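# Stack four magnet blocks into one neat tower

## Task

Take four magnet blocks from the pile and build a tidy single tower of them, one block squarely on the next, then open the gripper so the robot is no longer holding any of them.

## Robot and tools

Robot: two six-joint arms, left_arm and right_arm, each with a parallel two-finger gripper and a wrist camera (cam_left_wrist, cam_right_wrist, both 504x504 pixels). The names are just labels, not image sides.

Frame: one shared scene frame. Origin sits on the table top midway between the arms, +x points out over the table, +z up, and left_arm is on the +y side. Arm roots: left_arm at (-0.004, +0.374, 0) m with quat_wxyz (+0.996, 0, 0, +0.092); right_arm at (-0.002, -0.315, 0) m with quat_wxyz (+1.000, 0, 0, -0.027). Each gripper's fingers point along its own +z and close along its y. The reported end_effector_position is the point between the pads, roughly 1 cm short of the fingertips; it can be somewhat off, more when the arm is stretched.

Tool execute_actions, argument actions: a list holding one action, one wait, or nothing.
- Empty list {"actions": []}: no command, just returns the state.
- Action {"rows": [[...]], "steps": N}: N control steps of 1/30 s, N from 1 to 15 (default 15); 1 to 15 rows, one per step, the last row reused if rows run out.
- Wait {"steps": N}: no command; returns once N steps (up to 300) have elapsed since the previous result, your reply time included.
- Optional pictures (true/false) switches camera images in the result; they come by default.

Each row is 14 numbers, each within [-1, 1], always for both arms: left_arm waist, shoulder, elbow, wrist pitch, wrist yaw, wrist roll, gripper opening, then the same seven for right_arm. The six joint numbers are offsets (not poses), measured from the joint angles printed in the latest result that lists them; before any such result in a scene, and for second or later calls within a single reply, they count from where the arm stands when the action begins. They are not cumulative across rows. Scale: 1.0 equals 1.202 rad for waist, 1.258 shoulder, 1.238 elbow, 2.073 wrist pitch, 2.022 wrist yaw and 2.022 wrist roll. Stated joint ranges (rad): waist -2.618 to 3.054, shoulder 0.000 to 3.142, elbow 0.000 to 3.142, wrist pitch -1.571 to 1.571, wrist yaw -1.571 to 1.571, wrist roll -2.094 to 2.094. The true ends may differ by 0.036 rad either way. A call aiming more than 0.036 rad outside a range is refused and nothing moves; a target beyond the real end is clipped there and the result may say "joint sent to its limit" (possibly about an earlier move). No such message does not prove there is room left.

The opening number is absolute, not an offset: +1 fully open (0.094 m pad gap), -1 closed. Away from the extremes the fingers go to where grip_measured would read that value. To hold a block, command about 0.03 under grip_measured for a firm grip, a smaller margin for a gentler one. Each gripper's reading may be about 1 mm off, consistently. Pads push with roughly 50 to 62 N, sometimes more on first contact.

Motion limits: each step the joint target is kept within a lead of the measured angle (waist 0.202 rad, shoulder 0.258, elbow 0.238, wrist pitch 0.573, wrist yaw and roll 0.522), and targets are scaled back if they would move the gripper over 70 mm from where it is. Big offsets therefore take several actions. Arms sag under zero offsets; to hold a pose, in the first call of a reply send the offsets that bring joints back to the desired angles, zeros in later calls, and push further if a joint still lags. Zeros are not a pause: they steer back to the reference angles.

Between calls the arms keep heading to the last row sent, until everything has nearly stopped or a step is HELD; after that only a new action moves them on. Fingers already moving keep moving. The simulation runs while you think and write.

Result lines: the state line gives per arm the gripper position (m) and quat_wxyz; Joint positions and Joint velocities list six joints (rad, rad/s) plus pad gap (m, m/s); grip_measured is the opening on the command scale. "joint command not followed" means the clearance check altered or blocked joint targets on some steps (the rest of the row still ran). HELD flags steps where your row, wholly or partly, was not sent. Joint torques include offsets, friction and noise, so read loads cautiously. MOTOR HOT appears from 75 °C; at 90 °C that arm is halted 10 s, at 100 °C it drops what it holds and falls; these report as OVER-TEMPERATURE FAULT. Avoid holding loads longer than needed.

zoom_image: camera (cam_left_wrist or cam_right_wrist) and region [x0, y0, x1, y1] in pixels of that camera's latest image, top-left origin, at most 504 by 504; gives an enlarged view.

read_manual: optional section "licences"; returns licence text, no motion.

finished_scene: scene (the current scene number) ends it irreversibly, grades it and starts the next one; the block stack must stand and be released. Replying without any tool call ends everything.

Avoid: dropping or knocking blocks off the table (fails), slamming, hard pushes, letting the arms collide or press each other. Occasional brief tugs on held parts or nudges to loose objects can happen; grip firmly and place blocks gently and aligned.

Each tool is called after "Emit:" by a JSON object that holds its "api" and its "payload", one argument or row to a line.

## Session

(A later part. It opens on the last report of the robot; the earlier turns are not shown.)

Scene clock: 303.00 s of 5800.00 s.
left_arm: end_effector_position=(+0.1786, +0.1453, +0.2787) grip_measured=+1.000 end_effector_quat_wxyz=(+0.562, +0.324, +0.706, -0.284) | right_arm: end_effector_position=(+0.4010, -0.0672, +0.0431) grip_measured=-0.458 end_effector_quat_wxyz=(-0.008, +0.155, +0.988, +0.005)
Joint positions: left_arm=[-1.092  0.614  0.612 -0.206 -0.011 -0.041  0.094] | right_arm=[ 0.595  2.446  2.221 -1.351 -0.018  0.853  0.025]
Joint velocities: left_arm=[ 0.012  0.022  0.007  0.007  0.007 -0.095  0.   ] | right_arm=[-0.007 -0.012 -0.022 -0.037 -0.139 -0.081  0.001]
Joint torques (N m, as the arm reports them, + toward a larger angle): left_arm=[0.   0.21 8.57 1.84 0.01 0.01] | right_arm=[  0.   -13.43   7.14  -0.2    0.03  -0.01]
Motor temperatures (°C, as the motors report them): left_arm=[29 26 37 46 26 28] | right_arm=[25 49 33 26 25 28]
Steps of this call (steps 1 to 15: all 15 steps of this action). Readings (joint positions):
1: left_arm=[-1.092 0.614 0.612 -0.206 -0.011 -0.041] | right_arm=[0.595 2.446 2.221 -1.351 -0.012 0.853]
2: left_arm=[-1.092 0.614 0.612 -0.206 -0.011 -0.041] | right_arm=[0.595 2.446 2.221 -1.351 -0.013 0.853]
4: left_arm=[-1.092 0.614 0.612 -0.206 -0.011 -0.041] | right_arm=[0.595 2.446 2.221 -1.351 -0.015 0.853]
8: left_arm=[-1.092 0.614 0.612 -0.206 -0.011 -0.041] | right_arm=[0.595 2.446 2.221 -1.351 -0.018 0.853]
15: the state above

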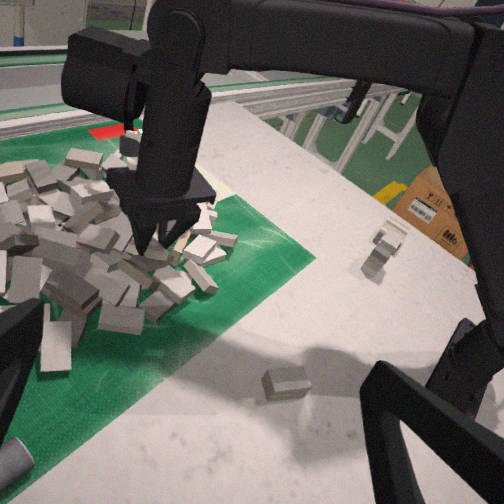

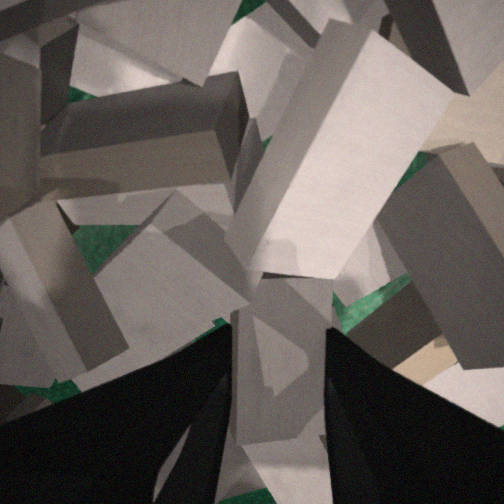

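Emit:
{"api": "execute_actions", "payload": {
  "actions": [
    {"rows":[[0,0,0,0,0,0,1,0,-0.012,0,0,0,0,-0.51],[0,0,0,0,0,0,1,0,-0.018,0,-0.006,0,0,-0.51],[0,0,0,0,0,0,1,0,-0.024,0,-0.01,0,0,-0.51],[0,0,0,0,0,0,1,0,-0.03,0,-0.014,0,0,-0.51],[0,0,0,0,0,0,1,0,-0.037,0,-0.018,0,0,-0.51],[0,0,0,0,0,0,1,0,-0.044,0,-0.022,0,0,-0.51],[0,0,0,0,0,0,1,0,-0.052,0,-0.026,0,0,-0.51],[0,0,0,0,0,0,1,0,-0.06,0,-0.03,0,0,-0.51],[0,0,0,0,0,0,1,0,-0.068,0,-0.034,0,0,-0.51],[0,0,0,0,0,0,1,0,-0.076,0,-0.038,0,0,-0.51],[0,0,0,0,0,0,1,0,-0.084,0,-0.042,0,0,-0.51],[0,0,0,0,0,0,1,0,-0.092,0,-0.046,0,0,-0.51],[0,0,0,0,0,0,1,0,-0.1,0,-0.05,0,0,-0.51]],"steps":15}
  ],
  "pictures": false
}}

Emit:
{"api": "execute_actions", "payload": {
  "actions": [
    {"steps":6}
  ]
}}

Scene clock: 311.13 s of 5800.00 s.
left_arm: end_effector_position=(+0.1786, +0.1453, +0.2787) grip_measured=+1.000 end_effector_quat_wxyz=(+0.562, +0.324, +0.706, -0.284) | right_arm: end_effector_position=(+0.3918, -0.0725, +0.0891) grip_measured=-0.458 end_effector_quat_wxyz=(+0.007, +0.155, +0.988, +0.018)
Joint positions: left_arm=[-1.092  0.614  0.612 -0.206 -0.011 -0.041  0.094] | right_arm=[ 0.595  2.343  2.221 -1.415 -0.019  0.853  0.025]
Joint velocities: left_arm=[ 0.017 -0.007  0.007 -0.022  0.007  0.11   0.   ] | right_arm=[ 0.002 -0.3   -0.017 -0.183  0.007  0.037 -0.   ]
Joint torques (N m, as the arm reports them, + toward a larger angle): left_arm=[ 0.11  0.09  8.44  1.86  0.01 -0.02] | right_arm=[  0.   -13.18   7.13  -0.26  -0.01  -0.02]
Motor temperatures (°C, as the motors report them): left_arm=[29 26 37 46 26 28] | right_arm=[25 50 33 26 25 28]
Steps of this call (steps 1 to 15: the robot went on to your last target; steps 16 to 90: nothing new was sent; then 4.63 s passed at rest; steps 91 to 105: all 15 steps of this action). Readings (joint positions):
91: left_arm=[-1.092 0.614 0.612 -0.206 -0.011 -0.041] | right_arm=[0.595 2.446 2.221 -1.351 -0.018 0.853]
92: left_arm=[-1.092 0.614 0.612 -0.206 -0.011 -0.041] | right_arm=[0.595 2.446 2.221 -1.351 -0.018 0.853]
94: left_arm=[-1.092 0.614 0.612 -0.206 -0.011 -0.041] | right_arm=[0.595 2.444 2.221 -1.352 -0.019 0.853]
98: left_arm=[-1.092 0.614 0.612 -0.206 -0.011 -0.041] | right_arm=[0.595 2.424 2.221 -1.368 -0.019 0.853]
105: the state above

Scene clock: 311.33 s of 5800.00 s.
left_arm: end_effector_position=(+0.1786, +0.1453, +0.2787) grip_measured=+1.000 end_effector_quat_wxyz=(+0.562, +0.324, +0.706, -0.284) | right_arm: end_effector_position=(+0.3887, -0.0743, +0.0957) grip_measured=-0.458 end_effector_quat_wxyz=(+0.006, +0.155, +0.988, +0.018)
Joint positions: left_arm=[-1.092  0.614  0.612 -0.206 -0.011 -0.041  0.094] | right_arm=[ 0.595  2.328  2.221 -1.431 -0.019  0.853  0.025]
Joint velocities: left_arm=[-0.007 -0.007 -0.012 -0.081  0.037  0.007  0.   ] | right_arm=[-0.012 -0.012 -0.007 -0.125 -0.051 -0.007  0.   ]
Joint torques (N m, as the arm reports them, + toward a larger angle): left_arm=[-0.07  0.05  8.48  1.84  0.03 -0.01] | right_arm=[ -0.04 -13.53   7.19  -0.27   0.    -0.02]
Motor temperatures (°C, as the motors report them): left_arm=[29 26 37 46 26 28] | right_arm=[25 50 33 26 25 28]
Steps of this call (steps 1 to 6: the robot went on to your last target). Readings (joint positions):
1: left_arm=[-1.092 0.614 0.612 -0.206 -0.011 -0.041] | right_arm=[0.595 2.335 2.221 -1.420 -0.019 0.853]
2: left_arm=[-1.092 0.614 0.612 -0.206 -0.011 -0.041] | right_arm=[0.595 2.331 2.221 -1.423 -0.019 0.853]
4: left_arm=[-1.092 0.614 0.612 -0.206 -0.011 -0.041] | right_arm=[0.595 2.328 2.221 -1.428 -0.019 0.853]
6: the state above

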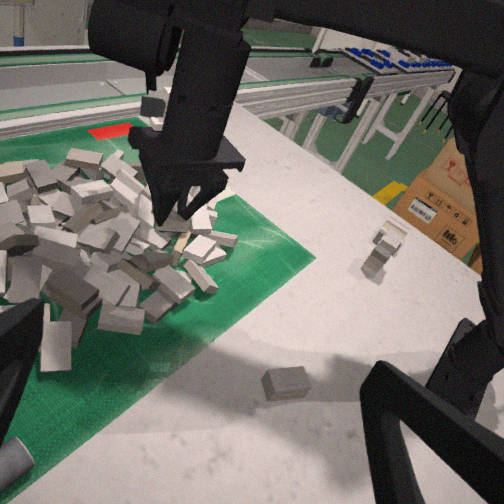

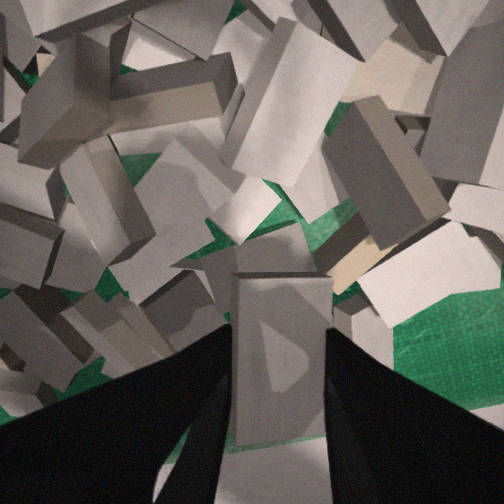

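Emit:
{"api": "execute_actions", "payload": {
  "actions": [
    {"rows":[[0,0,0,0,0,0,1,0,-0.025,-0.02,0,0,-0.01,-0.51],[0,0,0,0,0,0,1,0,-0.04,-0.04,0.005,0,-0.025,-0.51],[0,0,0,0,0,0,1,-0.005,-0.058,-0.065,0.012,0,-0.045,-0.51],[0,0,0,0,0,0,1,-0.01,-0.076,-0.093,0.019,0.003,-0.07,-0.51],[0,0,0,0,0,0,1,-0.017,-0.094,-0.121,0.026,0.006,-0.1,-0.51],[0,0,0,0,0,0,1,-0.025,-0.112,-0.15,0.033,0.009,-0.13,-0.51],[0,0,0,0,0,0,1,-0.035,-0.13,-0.18,0.04,0.012,-0.165,-0.51],[0,0,0,0,0,0,1,-0.045,-0.148,-0.21,0.047,0.012,-0.2,-0.51],[0,0,0,0,0,0,1,-0.055,-0.166,-0.24,0.054,0.012,-0.235,-0.51],[0,0,0,0,0,0,1,-0.065,-0.184,-0.27,0.061,0.012,-0.27,-0.51],[0,0,0,0,0,0,1,-0.075,-0.202,-0.3,0.068,0.012,-0.305,-0.51],[0,0,0,0,0,0,1,-0.085,-0.22,-0.33,0.075,0.012,-0.34,-0.51],[0,0,0,0,0,0,1,-0.095,-0.238,-0.36,0.082,0.012,-0.375,-0.51],[0,0,0,0,0,0,1,-0.105,-0.255,-0.39,0.089,0.012,-0.405,-0.51],[0,0,0,0,0,0,1,-0.11,-0.27,-0.41,0.096,0.012,-0.427,-0.51]],"steps":15}
  ],
  "pictures": false
}}

Emit:
{"api": "execute_actions", "payload": {
  "actions": [
    {"steps":12}
  ],
  "pictures": false
}}

Scene clock: 323.97 s of 5800.00 s.
left_arm: end_effector_position=(+0.1786, +0.1453, +0.2787) grip_measured=+1.000 end_effector_quat_wxyz=(+0.562, +0.324, +0.706, -0.284) | right_arm: end_effector_position=(+0.3545, -0.1481, +0.1012) grip_measured=-0.458 end_effector_quat_wxyz=(+0.003, -0.095, +0.995, +0.005)
Joint positions: left_arm=[-1.092  0.614  0.612 -0.206 -0.011 -0.041  0.094] | right_arm=[ 0.485  2.041  1.783 -1.303 -0.008  0.241  0.025]
Joint velocities: left_arm=[-0.012 -0.002 -0.012  0.037 -0.066 -0.022  0.   ] | right_arm=[-0.422 -0.574 -0.945  0.3    0.007 -1.634  0.   ]
Joint torques (N m, as the arm reports them, + toward a larger angle): left_arm=[-0.02  0.02  8.52  1.85  0.02 -0.03] | right_arm=[  0.36 -11.84   6.43  -0.05   0.04  -0.07]
Motor temperatures (°C, as the motors report them): left_arm=[29 26 37 46 26 28] | right_arm=[25 51 33 26 25 28]
Steps of this call (steps 1 to 30: the robot went on to your last target; steps 31 to 90: nothing new was sent; then 9.13 s passed at rest; steps 91 to 105: all 15 steps of this action). Readings (joint positions):
91: left_arm=[-1.092 0.614 0.612 -0.206 -0.011 -0.041] | right_arm=[0.595 2.328 2.221 -1.435 -0.019 0.851]
92: left_arm=[-1.092 0.614 0.612 -0.206 -0.011 -0.041] | right_arm=[0.595 2.324 2.213 -1.431 -0.019 0.843]
94: left_arm=[-1.092 0.614 0.612 -0.206 -0.011 -0.041] | right_arm=[0.595 2.297 2.168 -1.417 -0.020 0.808]
98: left_arm=[-1.092 0.614 0.612 -0.206 -0.011 -0.041] | right_arm=[0.582 2.207 2.034 -1.386 -0.018 0.655]
105: the state above

Scene clock: 324.37 s of 5800.00 s.
left_arm: end_effector_position=(+0.1786, +0.1453, +0.2787) grip_measured=+1.000 end_effector_quat_wxyz=(+0.562, +0.324, +0.706, -0.284) | right_arm: end_effector_position=(+0.3589, -0.1607, +0.0995) grip_measured=-0.458 end_effector_quat_wxyz=(+0.018, -0.194, +0.981, +0.002)
Joint positions: left_arm=[-1.092  0.614  0.612 -0.206 -0.011 -0.041  0.094] | right_arm=[ 0.456  2.01   1.731 -1.256  0.003  0.012  0.025]
Joint velocities: left_arm=[-0.007  0.012  0.002 -0.022  0.022  0.007  0.   ] | right_arm=[ 0.007 -0.002 -0.012 -0.022 -0.037 -0.168  0.   ]
Joint torques (N m, as the arm reports them, + toward a larger angle): left_arm=[-0.06  0.12  8.56  1.88  0.    0.02] | right_arm=[  0.54 -12.     5.73   0.04   0.    -0.08]
Motor temperatures (°C, as the motors report them): left_arm=[29 26 37 46 26 28] | right_arm=[25 51 33 26 25 28]
Steps of this call (steps 1 to 12: the robot went on to your last target). Readings (joint positions):
1: left_arm=[-1.092 0.614 0.612 -0.206 -0.011 -0.041] | right_arm=[0.472 2.025 1.757 -1.297 -0.005 0.192]
2: left_arm=[-1.092 0.614 0.612 -0.206 -0.011 -0.041] | right_arm=[0.462 2.015 1.742 -1.295 -0.002 0.153]
4: left_arm=[-1.092 0.614 0.612 -0.206 -0.011 -0.041] | right_arm=[0.455 2.010 1.732 -1.288 0.003 0.096]
8: left_arm=[-1.092 0.614 0.612 -0.206 -0.011 -0.041] | right_arm=[0.456 2.010 1.731 -1.265 0.003 0.036]
12: the state above

Emit:
{"api": "execute_actions", "payload": {
  "actions": [
    {"rows":[[0,0,0,0,0,0,1,-0.005,-0.02,-0.02,0.01,0,-0.008,-0.51],[0,0,0,0,0,0,1,-0.01,-0.032,-0.04,0.018,0,-0.008,-0.51],[0,0,0,0,0,0,1,-0.015,-0.045,-0.065,0.027,0,-0.008,-0.51],[0,0,0,0,0,0,1,-0.02,-0.059,-0.095,0.037,0,-0.008,-0.51],[0,0,0,0,0,0,1,-0.025,-0.073,-0.125,0.047,0,-0.008,-0.51],[0,0,0,0,0,0,1,-0.03,-0.087,-0.157,0.058,0,-0.008,-0.51],[0,0,0,0,0,0,1,-0.035,-0.101,-0.19,0.069,0,-0.008,-0.51],[0,0,0,0,0,0,1,-0.04,-0.115,-0.223,0.08,0,-0.008,-0.51],[0,0,0,0,0,0,1,-0.045,-0.128,-0.256,0.091,0,-0.008,-0.51],[0,0,0,0,0,0,1,-0.05,-0.14,-0.289,0.102,0,-0.008,-0.51],[0,0,0,0,0,0,1,-0.055,-0.151,-0.322,0.113,0,-0.008,-0.51],[0,0,0,0,0,0,1,-0.059,-0.16,-0.352,0.123,0,-0.008,-0.51],[0,0,0,0,0,0,1,-0.062,-0.167,-0.378,0.131,0,-0.008,-0.51],[0,0,0,0,0,0,1,-0.064,-0.171,-0.4,0.138,0,-0.008,-0.51],[0,0,0,0,0,0,1,-0.065,-0.173,-0.416,0.142,0,-0.008,-0.51]],"steps":15}
  ],
  "pictures": false
}}

Emit:
{"api": "execute_actions", "payload": {
  "actions": [
    {"steps":14}
  ]
}}

Scene clock: 330.30 s of 5800.00 s.
left_arm: end_effector_position=(+0.1786, +0.1453, +0.2787) grip_measured=+1.000 end_effector_quat_wxyz=(+0.562, +0.324, +0.706, -0.284) | right_arm: end_effector_position=(+0.2987, -0.2102, +0.0496) grip_measured=-0.458 end_effector_quat_wxyz=(-0.013, -0.169, +0.986, -0.004)
Joint positions: left_arm=[-1.092  0.614  0.612 -0.206 -0.011 -0.041  0.094] | right_arm=[ 0.387  1.821  1.273 -1.049  0.003 -0.005  0.025]
Joint velocities: left_arm=[0.002 0.007 0.012 0.007 0.051 0.007 0.   ] | right_arm=[-0.09  -0.159 -0.818  0.359 -0.066 -0.007 -0.   ]
Joint torques (N m, as the arm reports them, + toward a larger angle): left_arm=[-0.03  0.12  8.44  1.86  0.01  0.  ] | right_arm=[ -0.2  -10.01   6.12  -0.02  -0.02  -0.01]
Motor temperatures (°C, as the motors report them): left_arm=[29 26 37 46 26 28] | right_arm=[25 51 33 26 25 28]
Steps of this call (steps 1 to 30: the robot went on to your last target; steps 31 to 90: nothing new was sent; then 2.43 s passed at rest; steps 91 to 105: all 15 steps of this action). Readings (joint positions):
91: left_arm=[-1.092 0.614 0.612 -0.206 -0.011 -0.041] | right_arm=[0.456 2.010 1.731 -1.251 0.003 -0.005]
92: left_arm=[-1.092 0.614 0.612 -0.206 -0.011 -0.041] | right_arm=[0.456 2.006 1.725 -1.245 0.003 -0.005]
94: left_arm=[-1.092 0.614 0.612 -0.206 -0.011 -0.041] | right_arm=[0.454 1.985 1.684 -1.221 0.003 -0.005]
98: left_arm=[-1.092 0.614 0.612 -0.206 -0.011 -0.041] | right_arm=[0.433 1.914 1.540 -1.166 0.003 -0.005]
105: the state above

Scene clock: 330.77 s of 5800.00 s.
left_arm: end_effector_position=(+0.1786, +0.1453, +0.2787) grip_measured=+1.000 end_effector_quat_wxyz=(+0.562, +0.324, +0.706, -0.284) | right_arm: end_effector_position=(+0.2991, -0.2110, +0.0390) grip_measured=-0.458 end_effector_quat_wxyz=(-0.003, -0.167, +0.986, -0.002)
Joint positions: left_arm=[-1.092  0.614  0.612 -0.206 -0.011 -0.041  0.094] | right_arm=[ 0.384  1.816  1.222 -0.983  0.003 -0.005  0.025]
Joint velocities: left_arm=[ 0.007 -0.002  0.002  0.022  0.037  0.007  0.   ] | right_arm=[ 0.002 -0.022  0.002  0.022 -0.007  0.037 -0.   ]
Joint torques (N m, as the arm reports them, + toward a larger angle): left_arm=[ 0.03  0.07  8.46  1.85 -0.02  0.01] | right_arm=[ -0.47 -10.08   6.11  -0.06  -0.03   0.  ]
Motor temperatures (°C, as the motors report them): left_arm=[29 26 37 46 26 28] | right_arm=[25 51 33 26 25 28]
Steps of this call (steps 1 to 14: the robot went on to your last target). Readings (joint positions):
1: left_arm=[-1.092 0.614 0.612 -0.206 -0.011 -0.041] | right_arm=[0.385 1.819 1.250 -1.040 0.003 -0.005]
2: left_arm=[-1.092 0.614 0.612 -0.206 -0.011 -0.041] | right_arm=[0.384 1.819 1.235 -1.035 0.003 -0.005]
4: left_arm=[-1.092 0.614 0.612 -0.206 -0.011 -0.041] | right_arm=[0.384 1.819 1.222 -1.024 0.003 -0.005]
8: left_arm=[-1.092 0.614 0.612 -0.206 -0.011 -0.041] | right_arm=[0.384 1.817 1.222 -0.997 0.003 -0.005]
14: the state above

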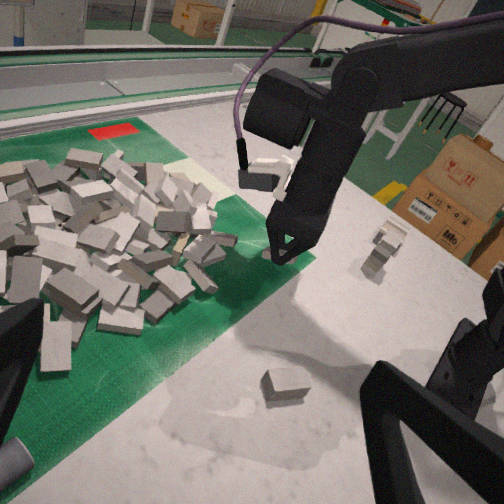

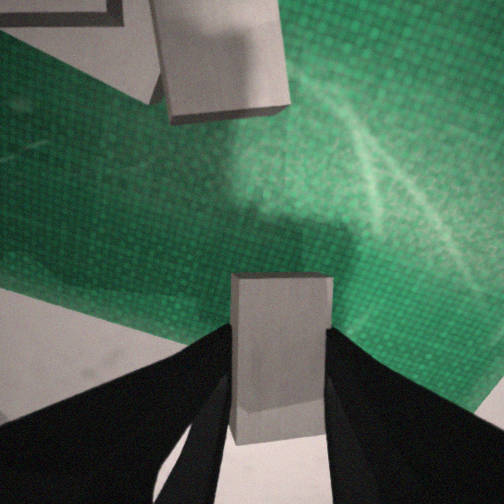

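Emit:
{"api": "execute_actions", "payload": {
  "actions": [
    {"rows":[[0,0,0,0,0,0,1,0,0.003,0.025,0.006,0,0,-0.51],[0,0,0,0,0,0,1,0,0.006,0.032,0.01,0,0,-0.51],[0,0,0,0,0,0,1,0,0.01,0.039,0.012,0,0,-0.51],[0,0,0,0,0,0,1,0,0.014,0.046,0.014,0,0,-0.51],[0,0,0,0,0,0,1,0,0.018,0.053,0.016,0,0,-0.51],[0,0,0,0,0,0,1,0,0.022,0.06,0.018,0,0,-0.51],[0,0,0,0,0,0,1,0,0.027,0.067,0.02,0,0,-0.51],[0,0,0,0,0,0,1,0,0.032,0.067,0.021,0,0,-0.51],[0,0,0,0,0,0,1,0,0.037,0.067,0.022,0,0,-0.51],[0,0,0,0,0,0,1,0,0.042,0.067,0.023,0,0,-0.51],[0,0,0,0,0,0,1,0,0.047,0.067,0.024,0,0,-0.51],[0,0,0,0,0,0,1,0,0.052,0.067,0.024,0,0,-0.51],[0,0,0,0,0,0,1,0,0.056,0.067,0.024,0,0,-0.51],[0,0,0,0,0,0,1,0,0.06,0.067,0.024,0,0,-0.51]],"steps":15}
  ],
  "pictures": false
}}

Emit:
{"api": "execute_actions", "payload": {
  "actions": [
    {"rows":[[0,0,0,0,0,0,1,0,0.012,0,0,0,0,-0.51],[0,0,0,0,0,0,1,0,0.014,0,0,0,0,-0.51],[0,0,0,0,0,0,1,0,0.016,0,0,0,0,-0.51],[0,0,0,0,0,0,1,0,0.018,0,0,0,0,-0.51],[0,0,0,0,0,0,1,0,0.02,0,0,0,0,-0.51],[0,0,0,0,0,0,1,0,0.022,0,0,0,0,-0.51],[0,0,0,0,0,0,1,0,0.024,0,0,0,0,-0.51]],"steps":14}
  ]
}}

Scene clock: 336.93 s of 5800.00 s.
left_arm: end_effector_position=(+0.1786, +0.1453, +0.2787) grip_measured=+1.000 end_effector_quat_wxyz=(+0.562, +0.324, +0.706, -0.284) | right_arm: end_effector_position=(+0.3184, -0.2044, +0.0322) grip_measured=-0.458 end_effector_quat_wxyz=(+0.008, -0.167, +0.986, -0.000)
Joint positions: left_arm=[-1.092  0.614  0.612 -0.206 -0.011 -0.041  0.094] | right_arm=[ 0.384  1.878  1.274 -0.951  0.003 -0.005  0.025]
Joint velocities: left_arm=[-0.022  0.007  0.007 -0.007 -0.037  0.007  0.   ] | right_arm=[-0.022  0.188  0.017 -0.051  0.037 -0.051  0.001]
Joint torques (N m, as the arm reports them, + toward a larger angle): left_arm=[-0.03 -0.06  8.47  1.87 -0.01  0.01] | right_arm=[-0.03 -8.47  9.28  0.   -0.01 -0.01]
Motor temperatures (°C, as the motors report them): left_arm=[29 26 37 46 26 28] | right_arm=[25 49 33 26 25 28]
Steps of this call (steps 1 to 30: the robot went on to your last target; steps 31 to 90: nothing new was sent; then 2.67 s passed at rest; steps 91 to 105: all 15 steps of this action). Readings (joint positions):
91: left_arm=[-1.092 0.614 0.612 -0.206 -0.011 -0.041] | right_arm=[0.384 1.816 1.222 -0.980 0.003 -0.005]
92: left_arm=[-1.092 0.614 0.612 -0.206 -0.011 -0.041] | right_arm=[0.384 1.816 1.222 -0.980 0.003 -0.005]
94: left_arm=[-1.092 0.614 0.612 -0.206 -0.011 -0.041] | right_arm=[0.384 1.817 1.225 -0.980 0.003 -0.005]
98: left_arm=[-1.092 0.614 0.612 -0.206 -0.011 -0.041] | right_arm=[0.384 1.838 1.260 -0.972 0.003 -0.005]
105: the state above

Scene clock: 337.40 s of 5800.00 s.
left_arm: end_effector_position=(+0.1786, +0.1453, +0.2787) grip_measured=+1.000 end_effector_quat_wxyz=(+0.562, +0.324, +0.706, -0.284) | right_arm: end_effector_position=(+0.3176, -0.2047, +0.0288) grip_measured=-0.458 end_effector_quat_wxyz=(+0.003, -0.167, +0.986, -0.001)
Joint positions: left_arm=[-1.092  0.614  0.612 -0.206 -0.011 -0.041  0.094] | right_arm=[ 0.384  1.889  1.274 -0.951  0.003 -0.005  0.025]
Joint velocities: left_arm=[ 0.007 -0.017 -0.002 -0.007  0.037 -0.007  0.   ] | right_arm=[-0.017  0.002 -0.002 -0.051  0.037  0.007  0.   ]
Joint torques (N m, as the arm reports them, + toward a larger angle): left_arm=[-0.04  0.08  8.46  1.88 -0.01  0.  ] | right_arm=[-0.01 -7.1   6.69 -0.18 -0.02 -0.01]
Motor temperatures (°C, as the motors report them): left_arm=[29 26 37 46 26 28] | right_arm=[25 49 33 26 25 28]
Steps of this call (steps 1 to 14: all 14 steps of this action). Readings (joint positions):
1: left_arm=[-1.092 0.614 0.612 -0.206 -0.011 -0.041] | right_arm=[0.384 1.883 1.274 -0.951 0.003 -0.005]
2: left_arm=[-1.092 0.614 0.612 -0.206 -0.011 -0.041] | right_arm=[0.384 1.888 1.274 -0.951 0.003 -0.005]
4: left_arm=[-1.092 0.614 0.612 -0.206 -0.011 -0.041] | right_arm=[0.384 1.889 1.274 -0.951 0.003 -0.005]
8: left_arm=[-1.092 0.614 0.612 -0.206 -0.011 -0.041] | right_arm=[0.384 1.889 1.274 -0.951 0.003 -0.005]
14: the state above

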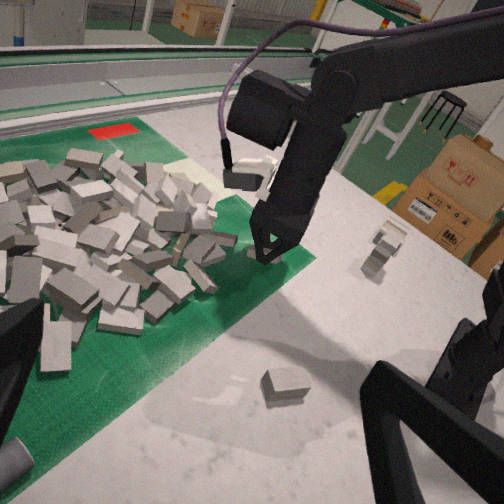

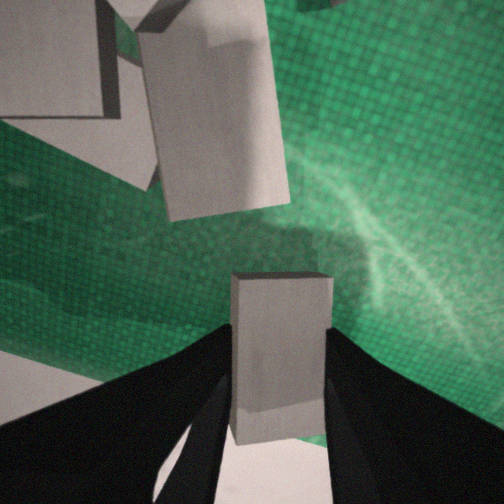

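Contact. Loosen slowly, lower, regrip.

Emit:
{"api": "execute_actions", "payload": {
  "actions": [
    {"rows":[[0,0,0,0,0,0,1,0,0.005,0,0,0,0,-0.48],[0,0,0,0,0,0,1,0,0.005,0,0,0,0,-0.465],[0,0,0,0,0,0,1,0,0.005,0,0,0,0,-0.455],[0,0,0,0,0,0,1,0,0.005,0,0,0,0,-0.448],[0,0,0,0,0,0,1,0,0.005,0,0,0,0,-0.44],[0,0,0,0,0,0,1,0,0.005,0,0,0,0,-0.43],[0,0,0,0,0,0,1,0,0.008,0,0,0,0,-0.41],[0,0,0,0,0,0,1,0,0.011,0,0,0,0,-0.38],[0,0,0,0,0,0,1,0,0.014,0,0,0,0,-0.35],[0,0,0,0,0,0,1,0,0.017,0,0,0,0,-0.35],[0,0,0,0,0,0,1,0,0.019,0,0,0,0,-0.35]],"steps":15}
  ]
}}

Scene clock: 340.63 s of 5800.00 s.
left_arm: end_effector_position=(+0.1786, +0.1453, +0.2787) grip_measured=+1.000 end_effector_quat_wxyz=(+0.562, +0.324, +0.706, -0.284) | right_arm: end_effector_position=(+0.3163, -0.2052, +0.0241) grip_measured=-0.352 end_effector_quat_wxyz=(-0.004, -0.167, +0.986, -0.002)
Joint positions: left_arm=[-1.092  0.614  0.612 -0.206 -0.011 -0.041  0.094] | right_arm=[ 0.384  1.903  1.274 -0.951  0.003 -0.005  0.03 ]
Joint velocities: left_arm=[-0.017  0.012 -0.007  0.037  0.007 -0.066  0.   ] | right_arm=[-0.017  0.027  0.012  0.007  0.081 -0.007  0.   ]
Joint torques (N m, as the arm reports them, + toward a larger angle): left_arm=[ 0.02 -0.02  8.43  1.83 -0.02  0.  ] | right_arm=[ 0.11 -8.11  6.59 -0.2  -0.01 -0.01]
Motor temperatures (°C, as the motors report them): left_arm=[29 26 37 46 26 28] | right_arm=[25 48 33 26 25 28]
Steps of this call (steps 1 to 15: the robot went on to your last target; steps 16 to 82: nothing new was sent; steps 83 to 97: all 15 steps of this action). Readings (joint positions):
83: left_arm=[-1.092 0.614 0.612 -0.206 -0.011 -0.041] | right_arm=[0.384 1.889 1.274 -0.951 0.003 -0.005]
84: left_arm=[-1.092 0.614 0.612 -0.206 -0.011 -0.041] | right_arm=[0.384 1.889 1.274 -0.951 0.003 -0.005]
86: left_arm=[-1.092 0.614 0.612 -0.206 -0.011 -0.041] | right_arm=[0.384 1.889 1.274 -0.951 0.003 -0.005]
90: left_arm=[-1.092 0.614 0.612 -0.206 -0.011 -0.041] | right_arm=[0.384 1.889 1.274 -0.951 0.003 -0.005]
97: the state above

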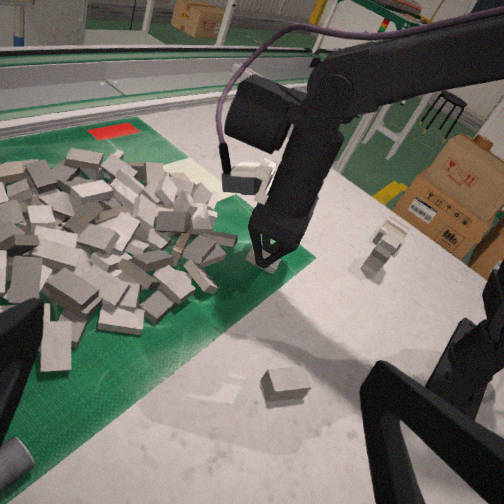

